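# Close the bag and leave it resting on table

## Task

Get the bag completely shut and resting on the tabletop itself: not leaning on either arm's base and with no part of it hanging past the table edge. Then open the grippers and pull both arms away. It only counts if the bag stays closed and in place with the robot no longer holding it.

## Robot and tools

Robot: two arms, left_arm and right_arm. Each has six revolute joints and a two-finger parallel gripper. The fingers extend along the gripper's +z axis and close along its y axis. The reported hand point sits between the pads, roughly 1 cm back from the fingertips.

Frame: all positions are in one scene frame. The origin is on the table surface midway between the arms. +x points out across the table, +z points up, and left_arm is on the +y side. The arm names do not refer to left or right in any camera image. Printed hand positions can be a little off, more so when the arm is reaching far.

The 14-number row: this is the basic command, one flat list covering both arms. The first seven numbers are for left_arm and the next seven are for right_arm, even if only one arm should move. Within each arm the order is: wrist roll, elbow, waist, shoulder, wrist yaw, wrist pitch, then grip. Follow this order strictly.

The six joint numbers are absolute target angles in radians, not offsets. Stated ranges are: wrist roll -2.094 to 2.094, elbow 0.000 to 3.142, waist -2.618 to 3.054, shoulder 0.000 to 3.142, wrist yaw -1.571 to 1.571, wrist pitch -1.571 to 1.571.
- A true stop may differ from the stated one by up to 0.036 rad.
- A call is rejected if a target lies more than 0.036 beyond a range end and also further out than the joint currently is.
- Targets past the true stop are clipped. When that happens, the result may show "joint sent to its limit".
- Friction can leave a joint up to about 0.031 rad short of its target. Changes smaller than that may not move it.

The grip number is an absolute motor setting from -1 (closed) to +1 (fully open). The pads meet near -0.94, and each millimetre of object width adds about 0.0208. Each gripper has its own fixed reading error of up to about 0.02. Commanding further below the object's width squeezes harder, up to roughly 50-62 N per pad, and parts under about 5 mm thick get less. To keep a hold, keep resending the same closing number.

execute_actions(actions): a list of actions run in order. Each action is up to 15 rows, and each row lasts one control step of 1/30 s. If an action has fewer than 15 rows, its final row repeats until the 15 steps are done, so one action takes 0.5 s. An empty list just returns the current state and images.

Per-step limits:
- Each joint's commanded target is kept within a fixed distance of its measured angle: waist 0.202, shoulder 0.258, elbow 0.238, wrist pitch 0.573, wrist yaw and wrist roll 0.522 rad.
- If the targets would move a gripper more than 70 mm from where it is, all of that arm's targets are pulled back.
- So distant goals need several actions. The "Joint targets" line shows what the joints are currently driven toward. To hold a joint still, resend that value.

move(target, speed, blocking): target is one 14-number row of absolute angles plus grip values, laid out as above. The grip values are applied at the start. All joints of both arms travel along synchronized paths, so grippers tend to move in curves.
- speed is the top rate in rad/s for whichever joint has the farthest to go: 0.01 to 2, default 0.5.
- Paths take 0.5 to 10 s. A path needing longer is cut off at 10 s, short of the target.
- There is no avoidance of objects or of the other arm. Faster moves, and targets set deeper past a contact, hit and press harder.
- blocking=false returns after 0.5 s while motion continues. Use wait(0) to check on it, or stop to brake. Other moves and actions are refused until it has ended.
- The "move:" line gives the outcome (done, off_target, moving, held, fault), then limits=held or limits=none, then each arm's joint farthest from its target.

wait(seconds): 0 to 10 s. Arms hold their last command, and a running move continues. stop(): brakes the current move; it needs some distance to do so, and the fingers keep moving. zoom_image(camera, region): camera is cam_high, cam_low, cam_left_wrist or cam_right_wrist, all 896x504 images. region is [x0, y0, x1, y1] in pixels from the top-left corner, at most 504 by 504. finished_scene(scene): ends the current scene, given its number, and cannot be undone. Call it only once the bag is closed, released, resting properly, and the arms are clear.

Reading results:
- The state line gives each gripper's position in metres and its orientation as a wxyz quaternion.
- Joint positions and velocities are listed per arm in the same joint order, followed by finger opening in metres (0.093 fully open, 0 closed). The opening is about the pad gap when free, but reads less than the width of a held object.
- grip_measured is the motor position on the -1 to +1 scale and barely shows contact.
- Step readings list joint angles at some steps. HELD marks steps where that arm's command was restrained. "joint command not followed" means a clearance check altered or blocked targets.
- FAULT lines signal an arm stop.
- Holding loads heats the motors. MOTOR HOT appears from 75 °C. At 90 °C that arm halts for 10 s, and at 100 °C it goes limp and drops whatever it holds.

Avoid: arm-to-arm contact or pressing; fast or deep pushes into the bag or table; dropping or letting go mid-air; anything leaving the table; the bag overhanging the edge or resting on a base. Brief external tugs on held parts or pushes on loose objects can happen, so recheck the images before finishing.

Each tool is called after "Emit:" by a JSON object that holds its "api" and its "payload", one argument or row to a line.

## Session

Emit:
{"api": "execute_actions", "payload": {
  "actions": []
}}

Scene clock: 0.00 s.
left_arm: end_effector_position=(+0.2089, +0.2553, +0.3101) grip_measured=+0.982 end_effector_quat_wxyz=(+0.650, -0.196, +0.624, -0.388) | right_arm: end_effector_position=(+0.2550, -0.5871, +0.1980) grip_measured=+0.996 end_effector_quat_wxyz=(+0.462, -0.485, +0.720, -0.182)
Joint names: [wrist roll, elbow, waist, shoulder, wrist yaw, wrist pitch]
Joint positions: left_arm=[-1.006  0.372  0.547  0.333  0.834  0.18   0.092] | right_arm=[-2.067  1.162 -1.299  1.504 -0.988 -0.828  0.093]
Joint velocities: left_arm=[-0.051 -0.007  0.007 -0.002  0.007  0.11   0.   ] | right_arm=[-0.11  -0.012 -0.007  0.007  0.007  0.007  0.   ]
Joint targets: left_arm=[-1.006 0.372 0.547 0.333 0.834 0.180] | right_arm=[-2.067 1.162 -1.299 1.504 -0.988 -0.828]

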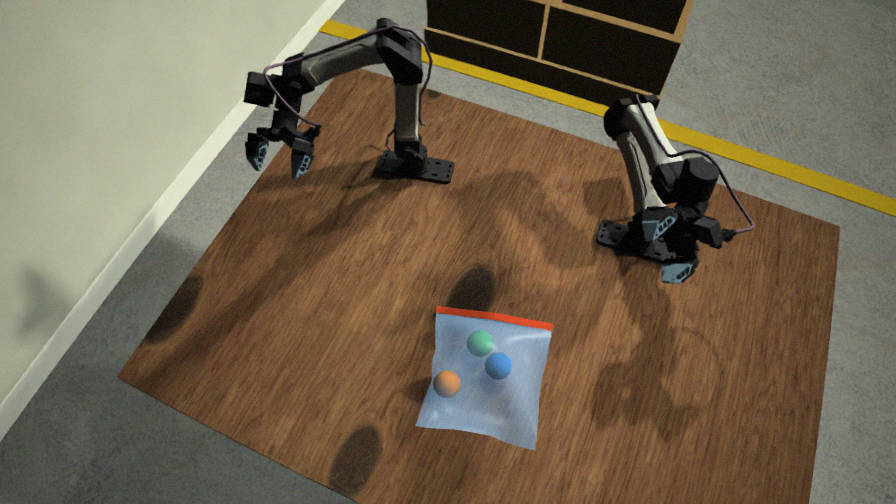

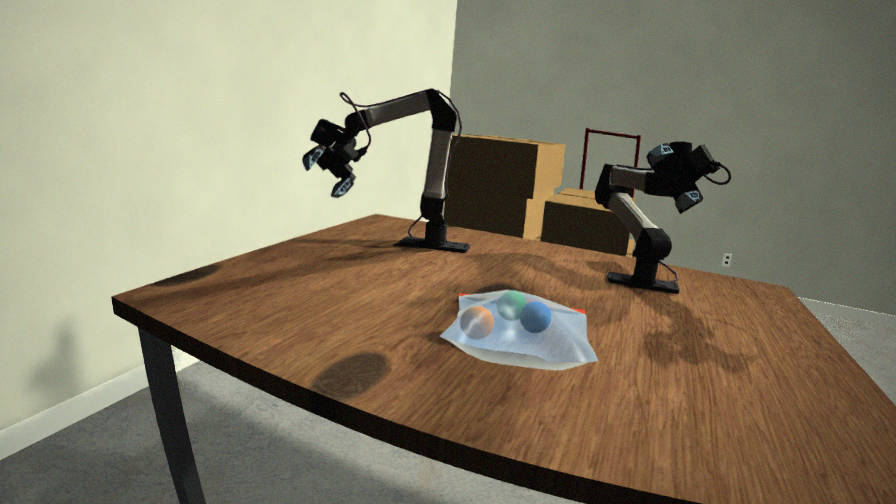

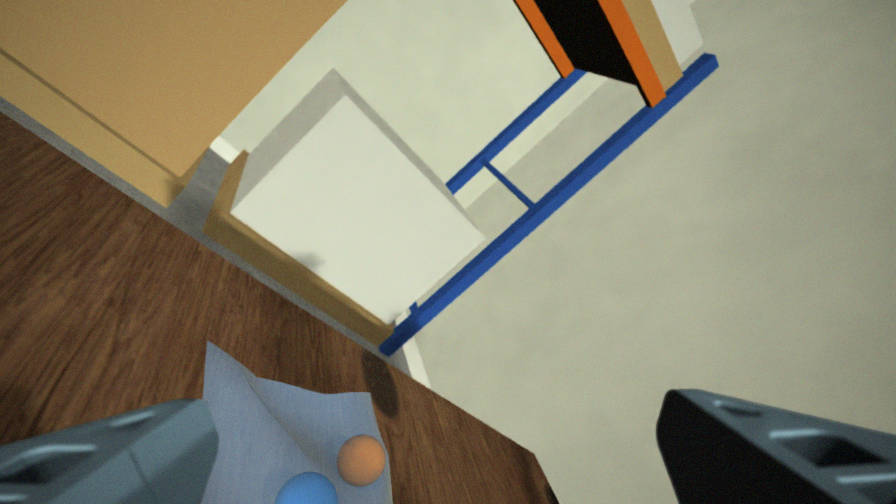

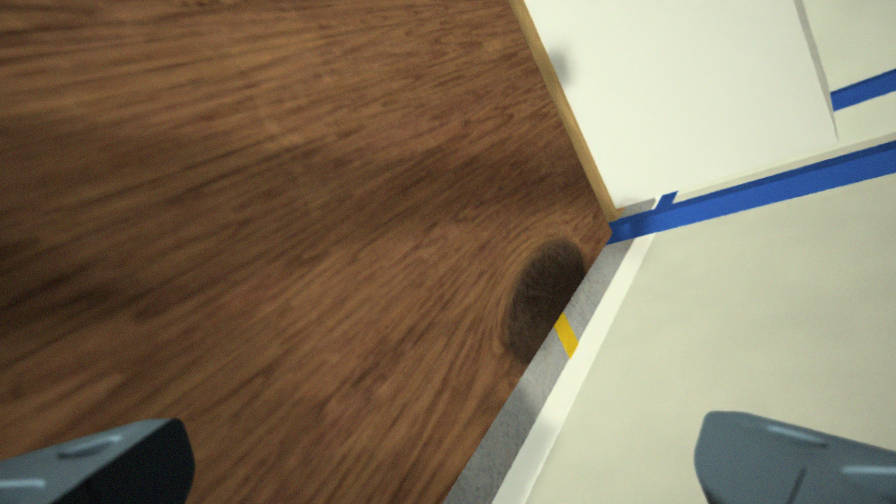

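Emit:
{"api": "move", "payload": {
  "target": [0.9,1.365,-0.505,1.9,0,-1.05,-1,-1.21,1.9,0.402,2.253,0,-1.23,-1],
  "speed": 1.0
}}

Scene clock: 8.37 s.
left_arm: end_effector_position=(+0.2874, +0.0988, +0.0503) grip_measured=-1.000 end_effector_quat_wxyz=(+0.002, +0.617, +0.787, -0.004) | right_arm: end_effector_position=(+0.3415, -0.1183, +0.0512) grip_measured=-0.996 end_effector_quat_wxyz=(-0.003, +0.791, -0.611, -0.002)
Joint names: [wrist roll, elbow, waist, shoulder, wrist yaw, wrist pitch]
Joint positions: left_arm=[ 0.894  1.351 -0.501  1.882  0.009 -1.038  0.   ] | right_arm=[-1.219  1.883  0.409  2.234 -0.005 -1.215  0.   ]
Joint velocities: left_arm=[ 0.007 -0.012 -0.007 -0.002 -0.007  0.066  0.   ] | right_arm=[ 0.051 -0.002 -0.007  0.007 -0.051 -0.022  0.   ]
Joint targets: left_arm=[0.900 1.365 -0.505 1.900 -0.000 -1.050] | right_arm=[-1.210 1.900 0.402 2.253 -0.000 -1.230]
move: done; limits=none; left_arm: farthest joint: the shoulder, 0.018 radians from its target (1.567 radians at the start); right_arm: farthest joint: the shoulder, 0.019 radians from its target (0.749 radians at the start)

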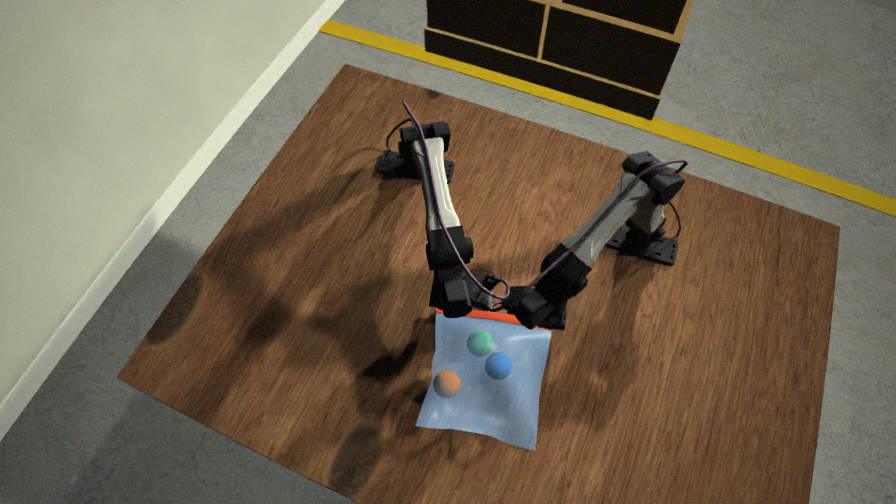

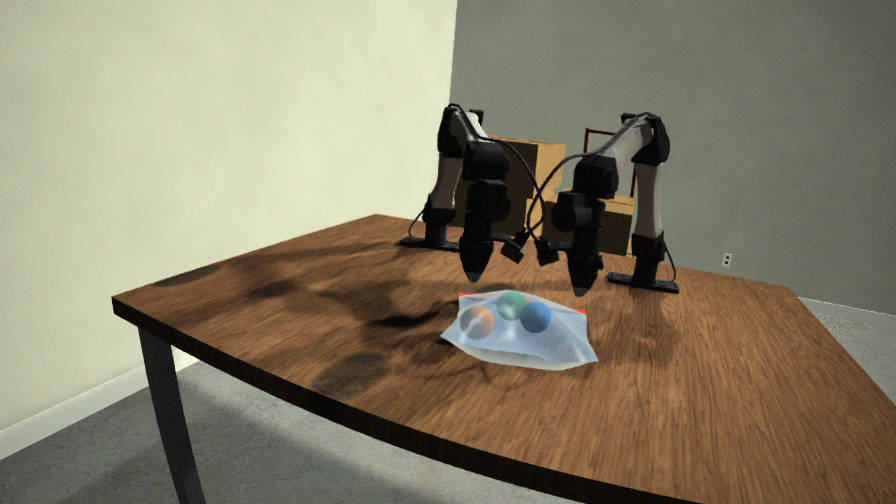

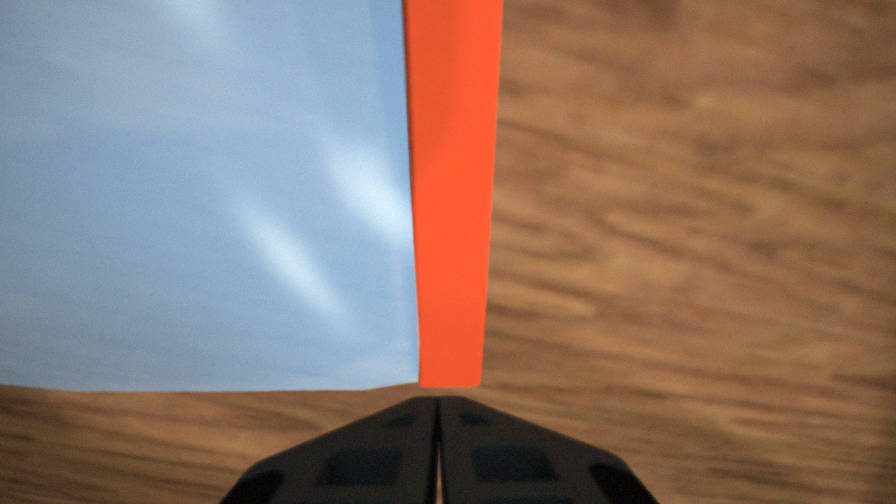

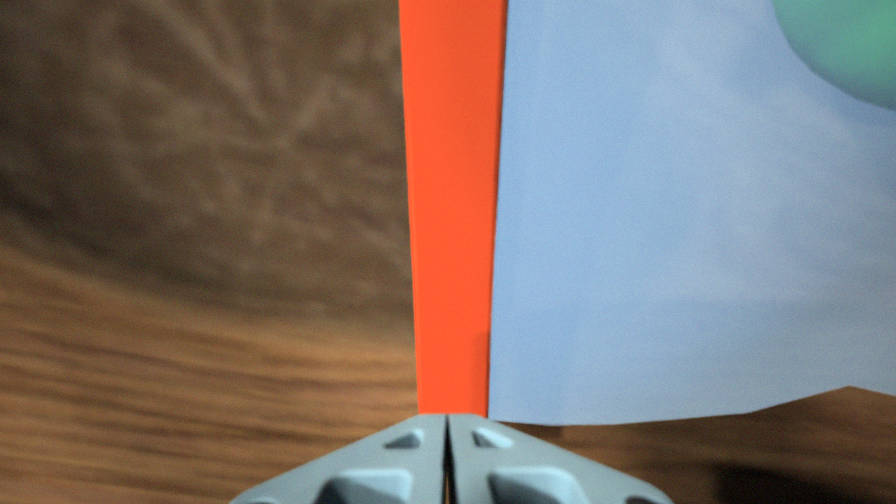

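Emit:
{"api": "move", "payload": {
  "target": [0.9,1.25,-0.488,1.89,0,-0.95,-1,0.45,2.06,0.545,2.365,0,-1.285,-1],
  "speed": 1.5
}}

Emit:
{"api": "move", "payload": {
  "target": [0.9,1.212,-0.488,1.93,0,-0.895,-1,0.45,1.98,0.545,2.417,0,-1.16,-1],
  "speed": 0.25
}}

Scene clock: 21.90 s.
left_arm: end_effector_position=(+0.2832, +0.1023, +0.0319) grip_measured=-1.000 end_effector_quat_wxyz=(+0.004, +0.616, +0.788, -0.003) | right_arm: end_effector_position=(+0.3227, -0.0606, +0.0456) grip_measured=-0.996 end_effector_quat_wxyz=(-0.001, -0.147, +0.989, +0.001)
Joint names: [wrist roll, elbow, waist, shoulder, wrist yaw, wrist pitch]
Joint positions: left_arm=[ 0.894  1.274 -0.497  1.882  0.008 -0.957  0.   ] | right_arm=[ 0.442  2.042  0.538  2.342 -0.003 -1.271  0.   ]
Joint velocities: left_arm=[-0.051  0.002 -0.002  0.007  0.037 -0.051  0.   ] | right_arm=[ 0.007  0.002 -0.002 -0.002  0.081 -0.022  0.   ]
Joint targets: left_arm=[0.900 1.250 -0.488 1.890 -0.000 -0.950] | right_arm=[0.450 2.060 0.545 2.365 0.000 -1.285]
move: off_target (left_arm, right_arm); limits=none; left_arm: farthest joint: the elbow, 0.024 radians from its target (0.101 radians at the start); right_arm: farthest joint: the shoulder, 0.023 radians from its target (0.131 radians at the start)

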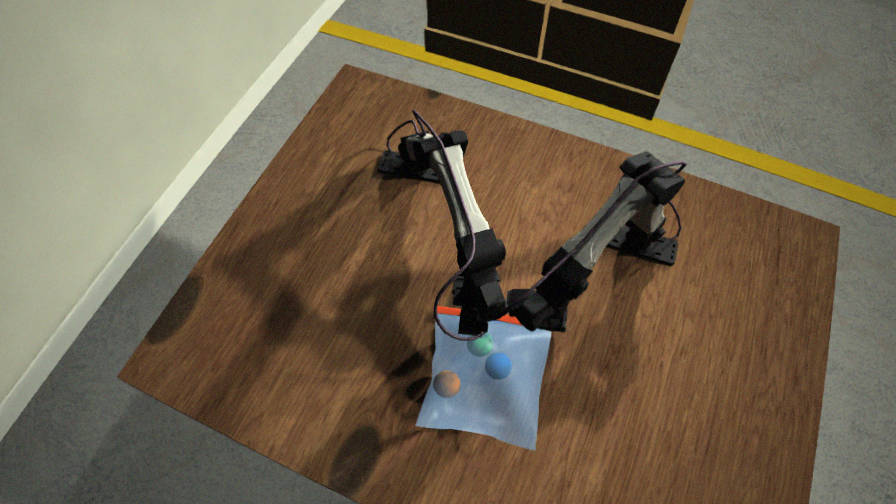

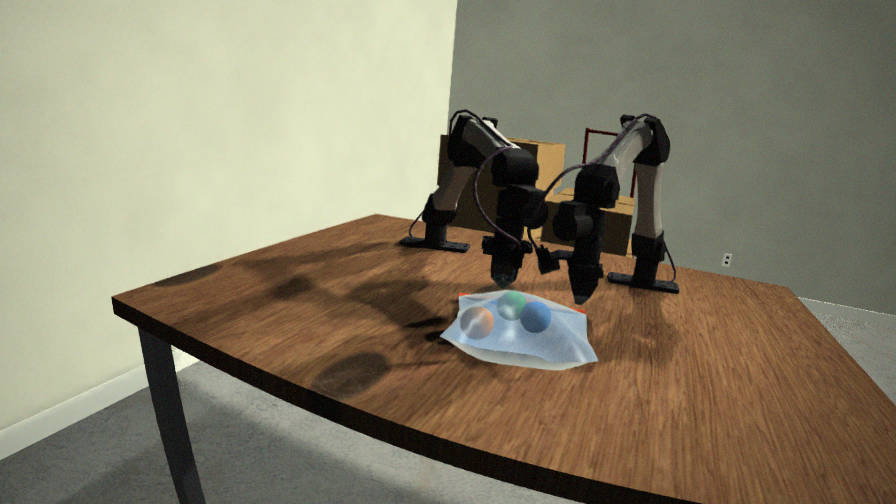

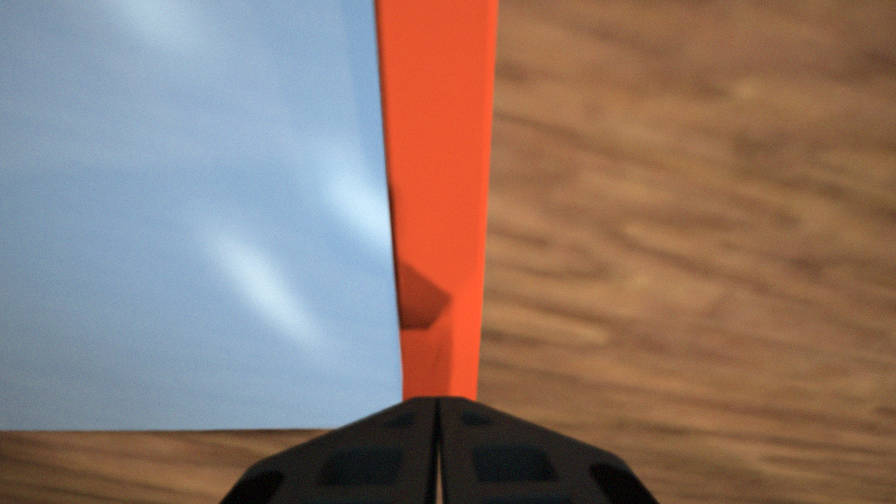

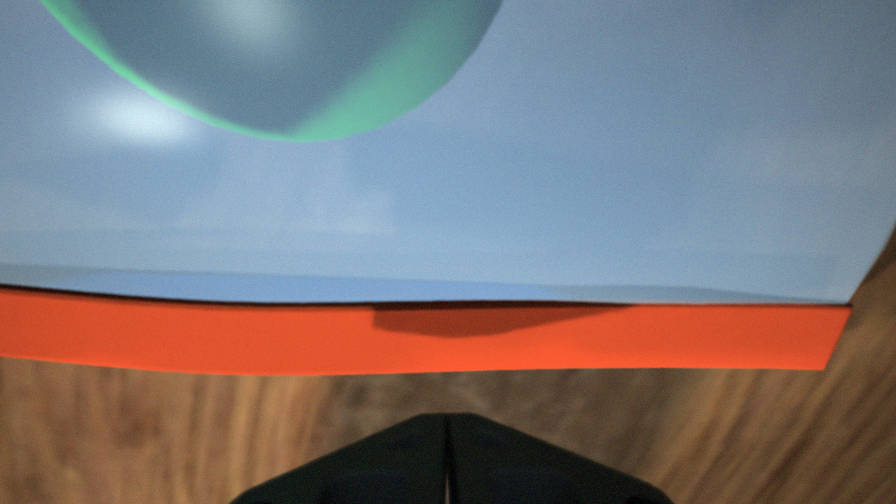

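Scene clock: 22.80 s.
left_arm: end_effector_position=(+0.2801, +0.1037, +0.0157) grip_measured=-1.000 end_effector_quat_wxyz=(-0.002, +0.616, +0.788, -0.005) | right_arm: end_effector_position=(+0.3265, -0.0571, +0.0130) grip_measured=-0.996 end_effector_quat_wxyz=(-0.003, -0.147, +0.989, -0.000)
Joint names: [wrist roll, elbow, waist, shoulder, wrist yaw, wrist pitch]
Joint positions: left_arm=[ 0.894  1.236 -0.497  1.905  0.008 -0.909  0.   ] | right_arm=[ 0.442  1.999  0.538  2.391 -0.003 -1.185  0.   ]
Joint velocities: left_arm=[-0.007 -0.007 -0.007  0.022 -0.051  0.11   0.   ] | right_arm=[ 0.007 -0.002  0.012 -0.002  0.051 -0.066  0.   ]
Joint targets: left_arm=[0.900 1.212 -0.488 1.930 0.000 -0.895] | right_arm=[0.450 1.980 0.545 2.417 -0.000 -1.160]
move: off_target (left_arm, right_arm); limits=none; left_arm: farthest joint: the shoulder, 0.025 radians from its target (0.048 radians at the start); right_arm: farthest joint: the shoulder, 0.026 radians from its target (0.075 radians at the start)

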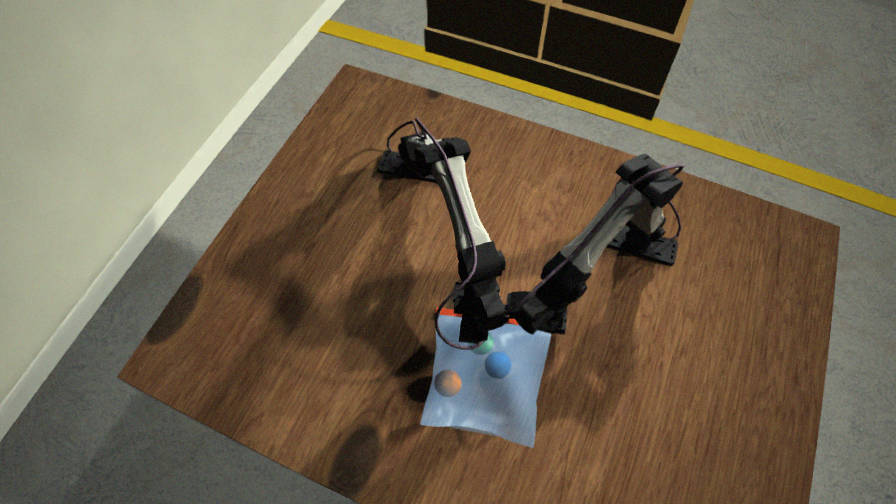

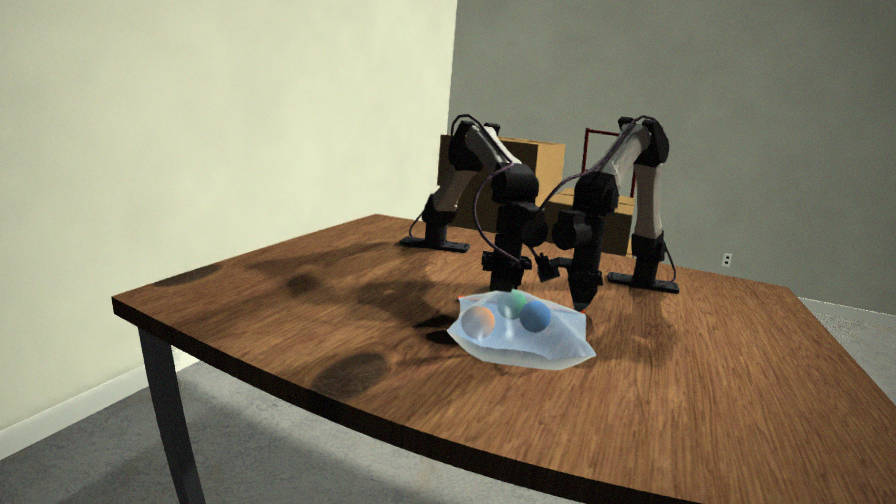

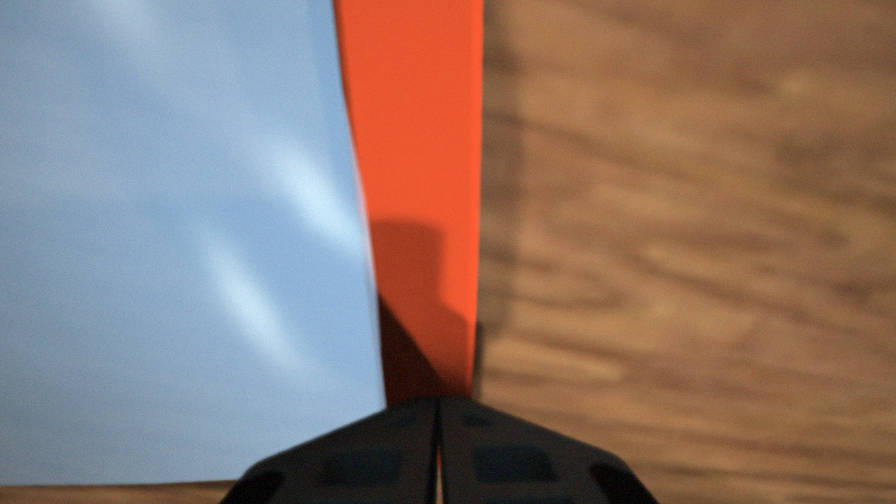

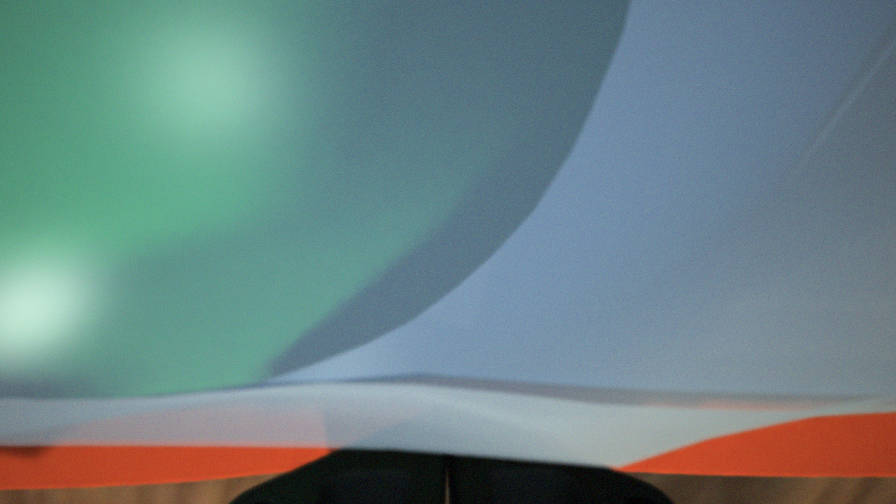

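Emit:
{"api": "execute_actions", "payload": {
  "actions": [
    [[0.9,1.17,-0.488,1.99,0,-0.915,-1,0.45,1.94,0.545,2.49,0,-1.19,-1]],
    [[0.9,1.2,-0.488,1.95,0,-0.915,-1,0.45,2.02,0.545,2.36,0,-1.21,-1]],
    [[0.9,1.2,-0.488,1.95,0,-0.915,-1,0.42,1.99,0.501,2.31,0,-1.22,-1]]
  ]
}}

Scene clock: 27.87 s.
left_arm: end_effector_position=(+0.2788, +0.1043, +0.0138) grip_measured=-1.000 end_effector_quat_wxyz=(-0.006, +0.616, +0.788, -0.005) | right_arm: end_effector_position=(+0.3380, -0.0686, +0.0444) grip_measured=-0.996 end_effector_quat_wxyz=(+0.018, -0.136, +0.990, +0.013)
Joint names: [wrist roll, elbow, waist, shoulder, wrist yaw, wrist pitch]
Joint positions: left_arm=[ 0.895  1.233 -0.497  1.909  0.008 -0.909  0.   ] | right_arm=[ 0.429  2.     0.503  2.32  -0.003 -1.206  0.   ]
Joint velocities: left_arm=[-0.066  0.022 -0.002 -0.002  0.051 -0.022  0.   ] | right_arm=[-0.007 -0.017 -0.027  0.002 -0.081 -0.022  0.   ]
Joint targets: left_arm=[0.900 1.200 -0.488 1.950 0.000 -0.915] | right_arm=[0.420 1.990 0.501 2.310 0.000 -1.220]
Step readings (joint positions; steps 1 to 15: 1st action; 16 to 30: 2nd action; 31 to 45: 3rd action):
0: left_arm=[0.894 1.236 -0.497 1.905 0.008 -0.909] | right_arm=[0.442 1.999 0.538 2.391 -0.003 -1.185]
1: left_arm=[0.894 1.233 -0.497 1.909 0.008 -0.908] | right_arm=[0.442 1.996 0.538 2.395 -0.003 -1.185]
2: left_arm=[0.895 1.233 -0.497 1.910 0.008 -0.909] | right_arm=[0.442 1.996 0.538 2.395 -0.003 -1.186]
4: left_arm=[0.895 1.233 -0.497 1.910 0.008 -0.909] | right_arm=[0.442 1.996 0.538 2.395 -0.003 -1.185]
8: left_arm=[0.895 1.233 -0.497 1.910 0.008 -0.909] | right_arm=[0.442 1.996 0.538 2.395 -0.003 -1.185]
15: left_arm=[0.895 1.233 -0.497 1.910 0.008 -0.909] | right_arm=[0.442 1.996 0.538 2.395 -0.003 -1.185]
16: left_arm=[0.895 1.233 -0.497 1.909 0.008 -0.909] | right_arm=[0.442 2.000 0.538 2.389 -0.003 -1.187]
17: left_arm=[0.895 1.233 -0.497 1.909 0.008 -0.909] | right_arm=[0.442 2.002 0.538 2.386 -0.003 -1.189]
19: left_arm=[0.895 1.233 -0.497 1.909 0.008 -0.909] | right_arm=[0.442 2.004 0.538 2.380 -0.003 -1.191]
23: left_arm=[0.895 1.233 -0.497 1.909 0.008 -0.909] | right_arm=[0.442 2.006 0.538 2.377 -0.003 -1.193]
30: left_arm=[0.895 1.233 -0.497 1.909 0.008 -0.909] | right_arm=[0.442 2.006 0.538 2.377 -0.003 -1.196]
31: left_arm=[0.895 1.233 -0.497 1.909 0.008 -0.909] | right_arm=[0.440 2.004 0.536 2.373 -0.004 -1.196]
32: left_arm=[0.895 1.233 -0.497 1.909 0.008 -0.909] | right_arm=[0.437 2.001 0.532 2.366 -0.004 -1.199]
34: left_arm=[0.895 1.233 -0.497 1.909 0.008 -0.909] | right_arm=[0.434 2.000 0.521 2.349 -0.004 -1.205]
38: left_arm=[0.895 1.233 -0.497 1.909 0.008 -0.909] | right_arm=[0.431 2.000 0.503 2.322 -0.003 -1.205]
45: Joint positions above

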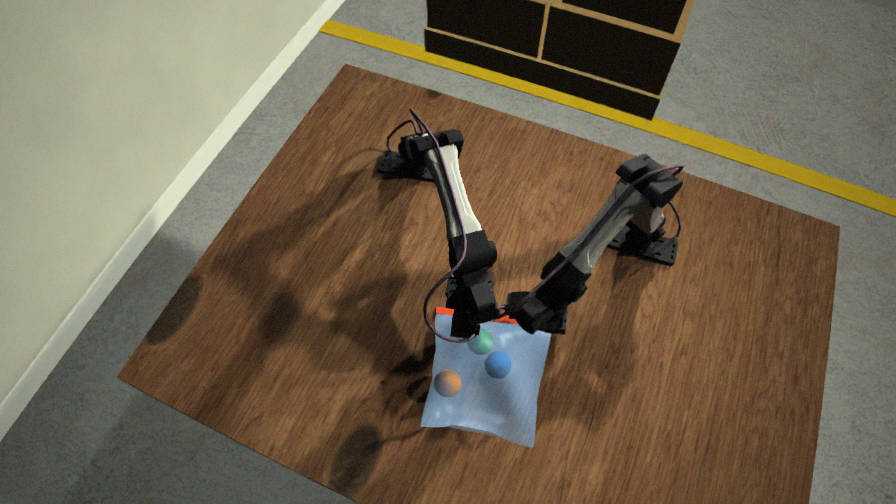

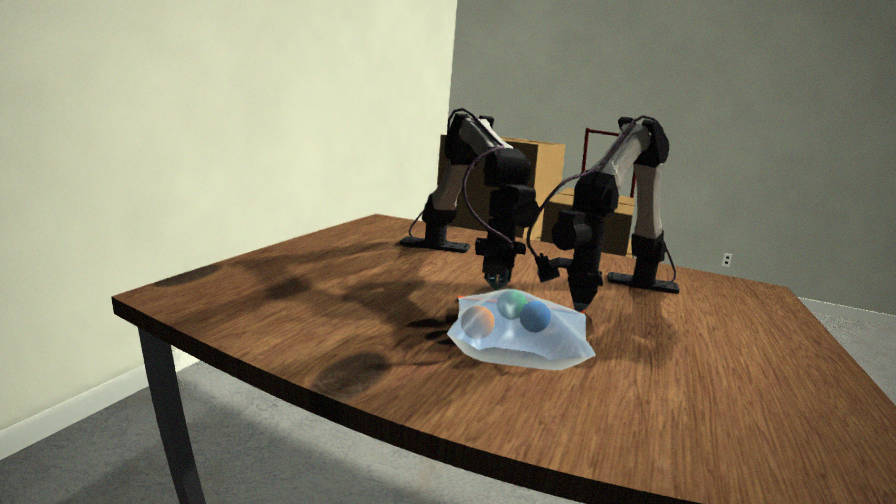

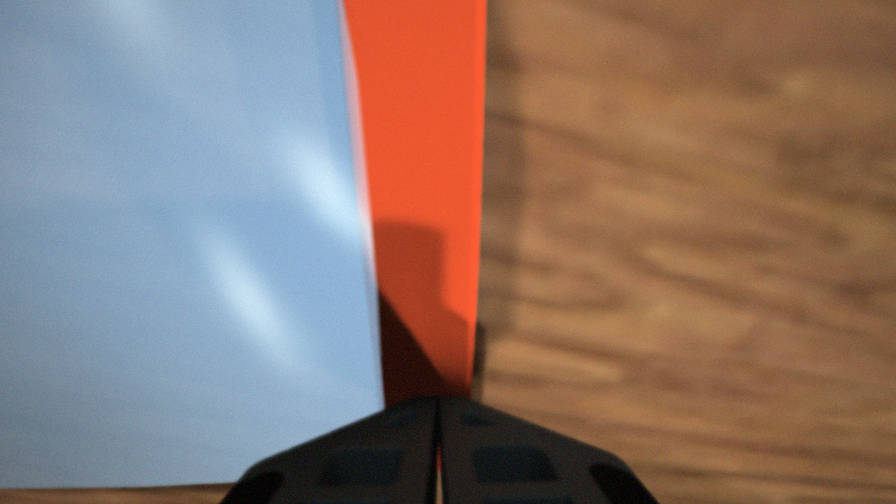

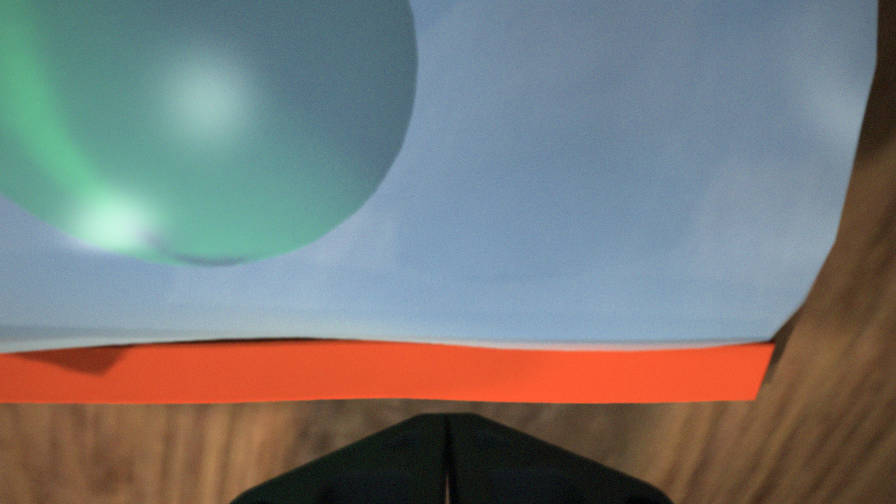

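Emit:
{"api": "execute_actions", "payload": {
  "actions": [
    [[0.9,1.2,-0.488,1.95,0,-0.915,-1,0.42,1.955,0.501,2.36,0,-1.165,-1],[0.9,1.2,-0.488,1.95,0,-0.915,-1,0.42,1.955,0.501,2.36,0,-1.165,-1],[0.9,1.2,-0.488,1.95,0,-0.915,-1,0.42,1.955,0.501,2.36,0,-1.165,-1],[0.9,1.2,-0.488,1.95,0,-0.915,-1,0.42,1.955,0.501,2.36,0,-1.165,-1],[0.9,1.2,-0.488,1.95,0,-0.915,-1,0.42,1.921,0.501,2.387,0,-1.125,-1]],
    [[0.86,1.325,-0.534,1.911,0,-0.96,-1,0.42,1.881,0.501,2.46,0,-1.155,-1]],
    [[0.86,1.262,-0.534,1.966,0,-0.897,-1,0.4,1.92,0.47,2.295,0,-1.185,-1]],
    [[0.86,1.222,-0.534,2.026,0,-0.92,-1,0.4,1.868,0.47,2.357,0,-1.102,-1]],
    [[0.83,1.377,-0.568,1.947,0,-0.976,-1,0.4,1.828,0.47,2.43,0,-1.132,-1]],
    [[0.83,1.314,-0.568,2.002,0,-0.913,-1,0.37,1.871,0.438,2.267,0,-1.163,-1]],
    [[0.83,1.274,-0.568,2.065,0,-0.936,-1,0.37,1.819,0.438,2.329,0,-1.08,-1]]
  ]
}}

Scene clock: 41.17 s.
left_arm: end_effector_position=(+0.2910, +0.0740, +0.0139) grip_measured=-1.000 end_effector_quat_wxyz=(+0.001, +0.618, +0.786, -0.001) | right_arm: end_effector_position=(+0.3420, -0.1012, +0.0129) grip_measured=-0.996 end_effector_quat_wxyz=(+0.004, -0.130, +0.991, +0.004)
Joint names: [wrist roll, elbow, waist, shoulder, wrist yaw, wrist pitch]
Joint positions: left_arm=[ 0.835  1.336 -0.563  1.981  0.003 -0.925  0.   ] | right_arm=[ 0.378  1.84   0.44   2.3   -0.004 -1.099  0.   ]
Joint velocities: left_arm=[-0.037 -0.012 -0.007  0.007  0.066  0.007  0.   ] | right_arm=[-0.037 -0.002  0.007  0.007  0.037  0.11   0.   ]
Joint targets: left_arm=[0.830 1.274 -0.568 2.065 -0.000 -0.936] | right_arm=[0.370 1.819 0.438 2.329 0.000 -1.080]
Step readings (joint positions; steps 1 to 15: 1st action; 16 to 30: 2nd action; 31 to 45: 3rd action; 46 to 60: 4th action; 61 to 75: 5th action; 76 to 90: 6th action; 91 to 105: 7th action):
0: left_arm=[0.895 1.233 -0.497 1.909 0.008 -0.909] | right_arm=[0.428 2.000 0.503 2.320 -0.003 -1.207]
1: left_arm=[0.895 1.233 -0.497 1.909 0.008 -0.909] | right_arm=[0.428 1.995 0.503 2.321 -0.003 -1.202]
2: left_arm=[0.895 1.233 -0.497 1.909 0.008 -0.909] | right_arm=[0.428 1.990 0.503 2.321 -0.003 -1.196]
4: left_arm=[0.895 1.233 -0.497 1.909 0.008 -0.909] | right_arm=[0.428 1.979 0.503 2.327 -0.003 -1.190]
8: left_arm=[0.895 1.233 -0.497 1.909 0.008 -0.909] | right_arm=[0.428 1.945 0.503 2.354 -0.003 -1.161]
15: left_arm=[0.895 1.233 -0.497 1.909 0.008 -0.909] | right_arm=[0.428 1.942 0.503 2.359 -0.004 -1.147]
16: left_arm=[0.890 1.250 -0.500 1.907 0.006 -0.923] | right_arm=[0.428 1.939 0.503 2.362 -0.004 -1.147]
17: left_arm=[0.885 1.269 -0.506 1.909 0.005 -0.933] | right_arm=[0.428 1.938 0.503 2.363 -0.004 -1.148]
19: left_arm=[0.878 1.304 -0.519 1.909 0.005 -0.937] | right_arm=[0.428 1.938 0.503 2.363 -0.004 -1.147]
23: left_arm=[0.871 1.320 -0.528 1.909 0.005 -0.938] | right_arm=[0.428 1.938 0.503 2.363 -0.004 -1.147]
30: left_arm=[0.867 1.320 -0.528 1.909 0.005 -0.946] | right_arm=[0.428 1.938 0.503 2.363 -0.004 -1.147]
31: left_arm=[0.866 1.315 -0.528 1.910 0.005 -0.939] | right_arm=[0.424 1.938 0.500 2.352 -0.004 -1.147]
32: left_arm=[0.866 1.309 -0.528 1.914 0.005 -0.929] | right_arm=[0.421 1.935 0.498 2.343 -0.004 -1.153]
34: left_arm=[0.866 1.295 -0.528 1.929 0.005 -0.917] | right_arm=[0.416 1.934 0.488 2.324 -0.004 -1.162]
38: left_arm=[0.866 1.286 -0.528 1.941 0.005 -0.909] | right_arm=[0.412 1.934 0.473 2.305 -0.004 -1.166]
45: left_arm=[0.866 1.286 -0.528 1.941 0.005 -0.909] | right_arm=[0.409 1.934 0.472 2.305 -0.004 -1.170]
46: left_arm=[0.865 1.284 -0.528 1.944 0.005 -0.909] | right_arm=[0.409 1.926 0.472 2.306 -0.004 -1.161]
47: left_arm=[0.865 1.284 -0.528 1.945 0.005 -0.909] | right_arm=[0.408 1.916 0.472 2.306 -0.004 -1.149]
49: left_arm=[0.865 1.284 -0.528 1.945 0.005 -0.909] | right_arm=[0.408 1.897 0.472 2.318 -0.004 -1.136]
53: left_arm=[0.865 1.284 -0.528 1.945 0.005 -0.909] | right_arm=[0.408 1.889 0.472 2.328 -0.004 -1.123]
60: left_arm=[0.865 1.284 -0.528 1.945 0.005 -0.909] | right_arm=[0.408 1.889 0.472 2.328 -0.004 -1.121]
61: left_arm=[0.861 1.301 -0.531 1.943 0.004 -0.925] | right_arm=[0.408 1.886 0.472 2.332 -0.004 -1.120]
62: left_arm=[0.856 1.321 -0.537 1.945 0.003 -0.938] | right_arm=[0.408 1.886 0.472 2.333 -0.004 -1.121]
64: left_arm=[0.848 1.356 -0.552 1.945 0.003 -0.945] | right_arm=[0.408 1.886 0.472 2.333 -0.004 -1.120]
68: left_arm=[0.841 1.372 -0.563 1.945 0.003 -0.948] | right_arm=[0.408 1.886 0.472 2.333 -0.004 -1.120]
75: left_arm=[0.837 1.372 -0.563 1.945 0.003 -0.961] | right_arm=[0.408 1.886 0.472 2.333 -0.004 -1.120]
76: left_arm=[0.837 1.367 -0.563 1.947 0.003 -0.954] | right_arm=[0.403 1.886 0.471 2.323 -0.005 -1.121]
77: left_arm=[0.836 1.361 -0.563 1.950 0.003 -0.944] | right_arm=[0.398 1.884 0.467 2.314 -0.005 -1.128]
79: left_arm=[0.836 1.348 -0.563 1.964 0.003 -0.933] | right_arm=[0.390 1.884 0.456 2.295 -0.005 -1.138]
83: left_arm=[0.836 1.338 -0.563 1.977 0.003 -0.925] | right_arm=[0.384 1.884 0.441 2.278 -0.004 -1.143]
90: left_arm=[0.835 1.338 -0.563 1.977 0.003 -0.924] | right_arm=[0.379 1.884 0.440 2.278 -0.004 -1.148]
91: left_arm=[0.835 1.336 -0.563 1.980 0.003 -0.924] | right_arm=[0.379 1.876 0.440 2.278 -0.004 -1.139]
92: left_arm=[0.835 1.336 -0.563 1.981 0.003 -0.925] | right_arm=[0.379 1.866 0.440 2.279 -0.004 -1.127]
94: left_arm=[0.835 1.336 -0.563 1.981 0.003 -0.925] | right_arm=[0.378 1.848 0.440 2.291 -0.004 -1.114]
98: left_arm=[0.835 1.336 -0.563 1.981 0.003 -0.925] | right_arm=[0.378 1.840 0.440 2.300 -0.004 -1.101]
105: Joint positions above

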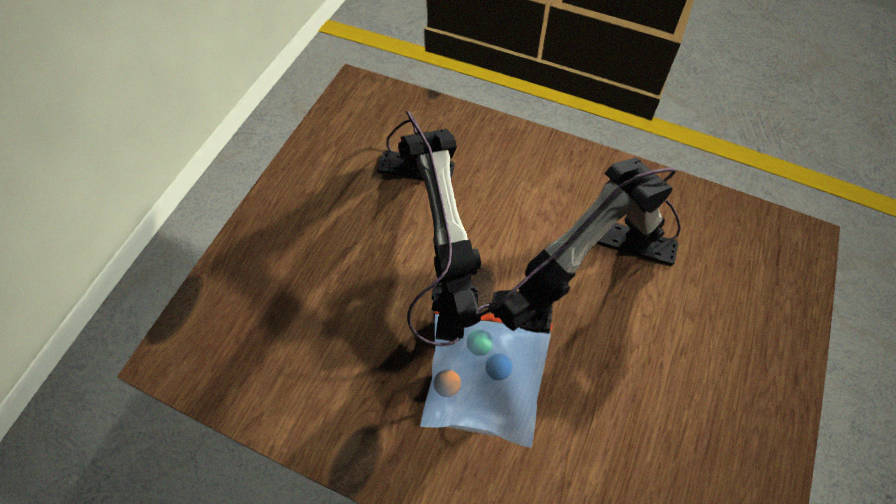

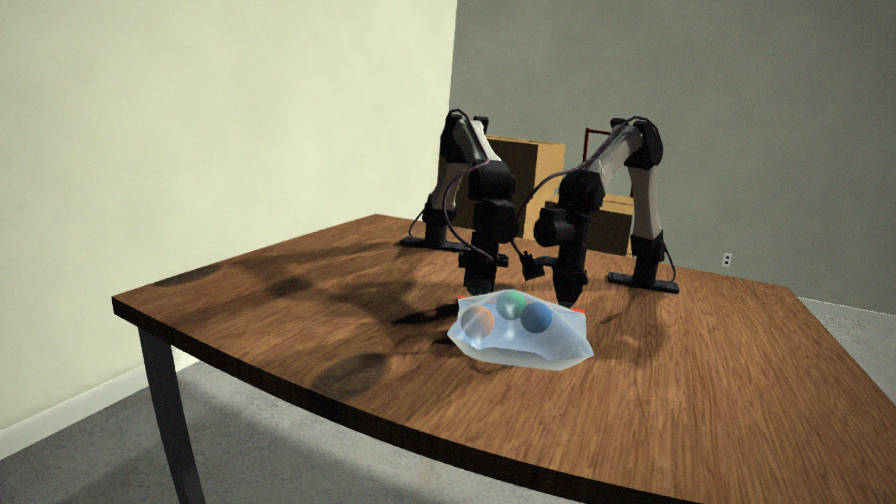

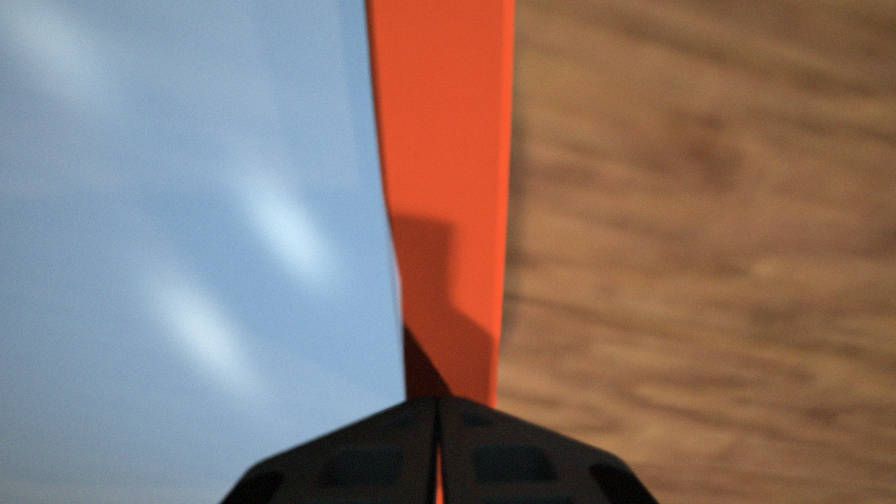

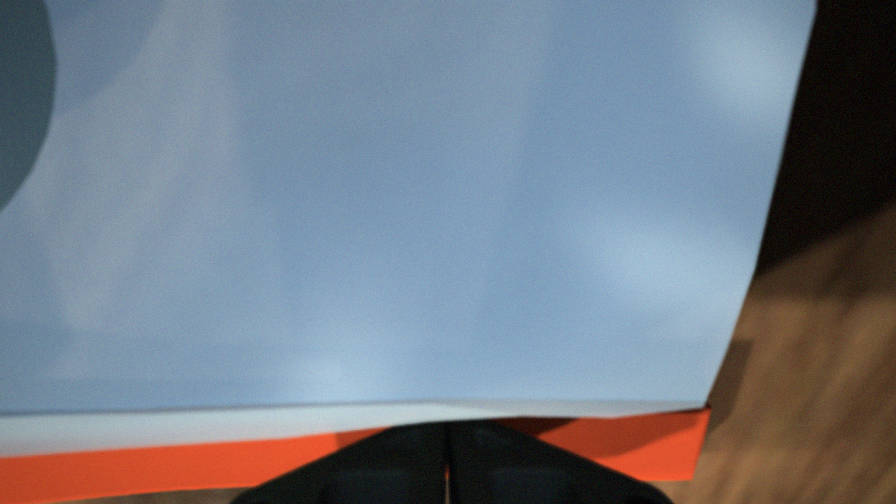

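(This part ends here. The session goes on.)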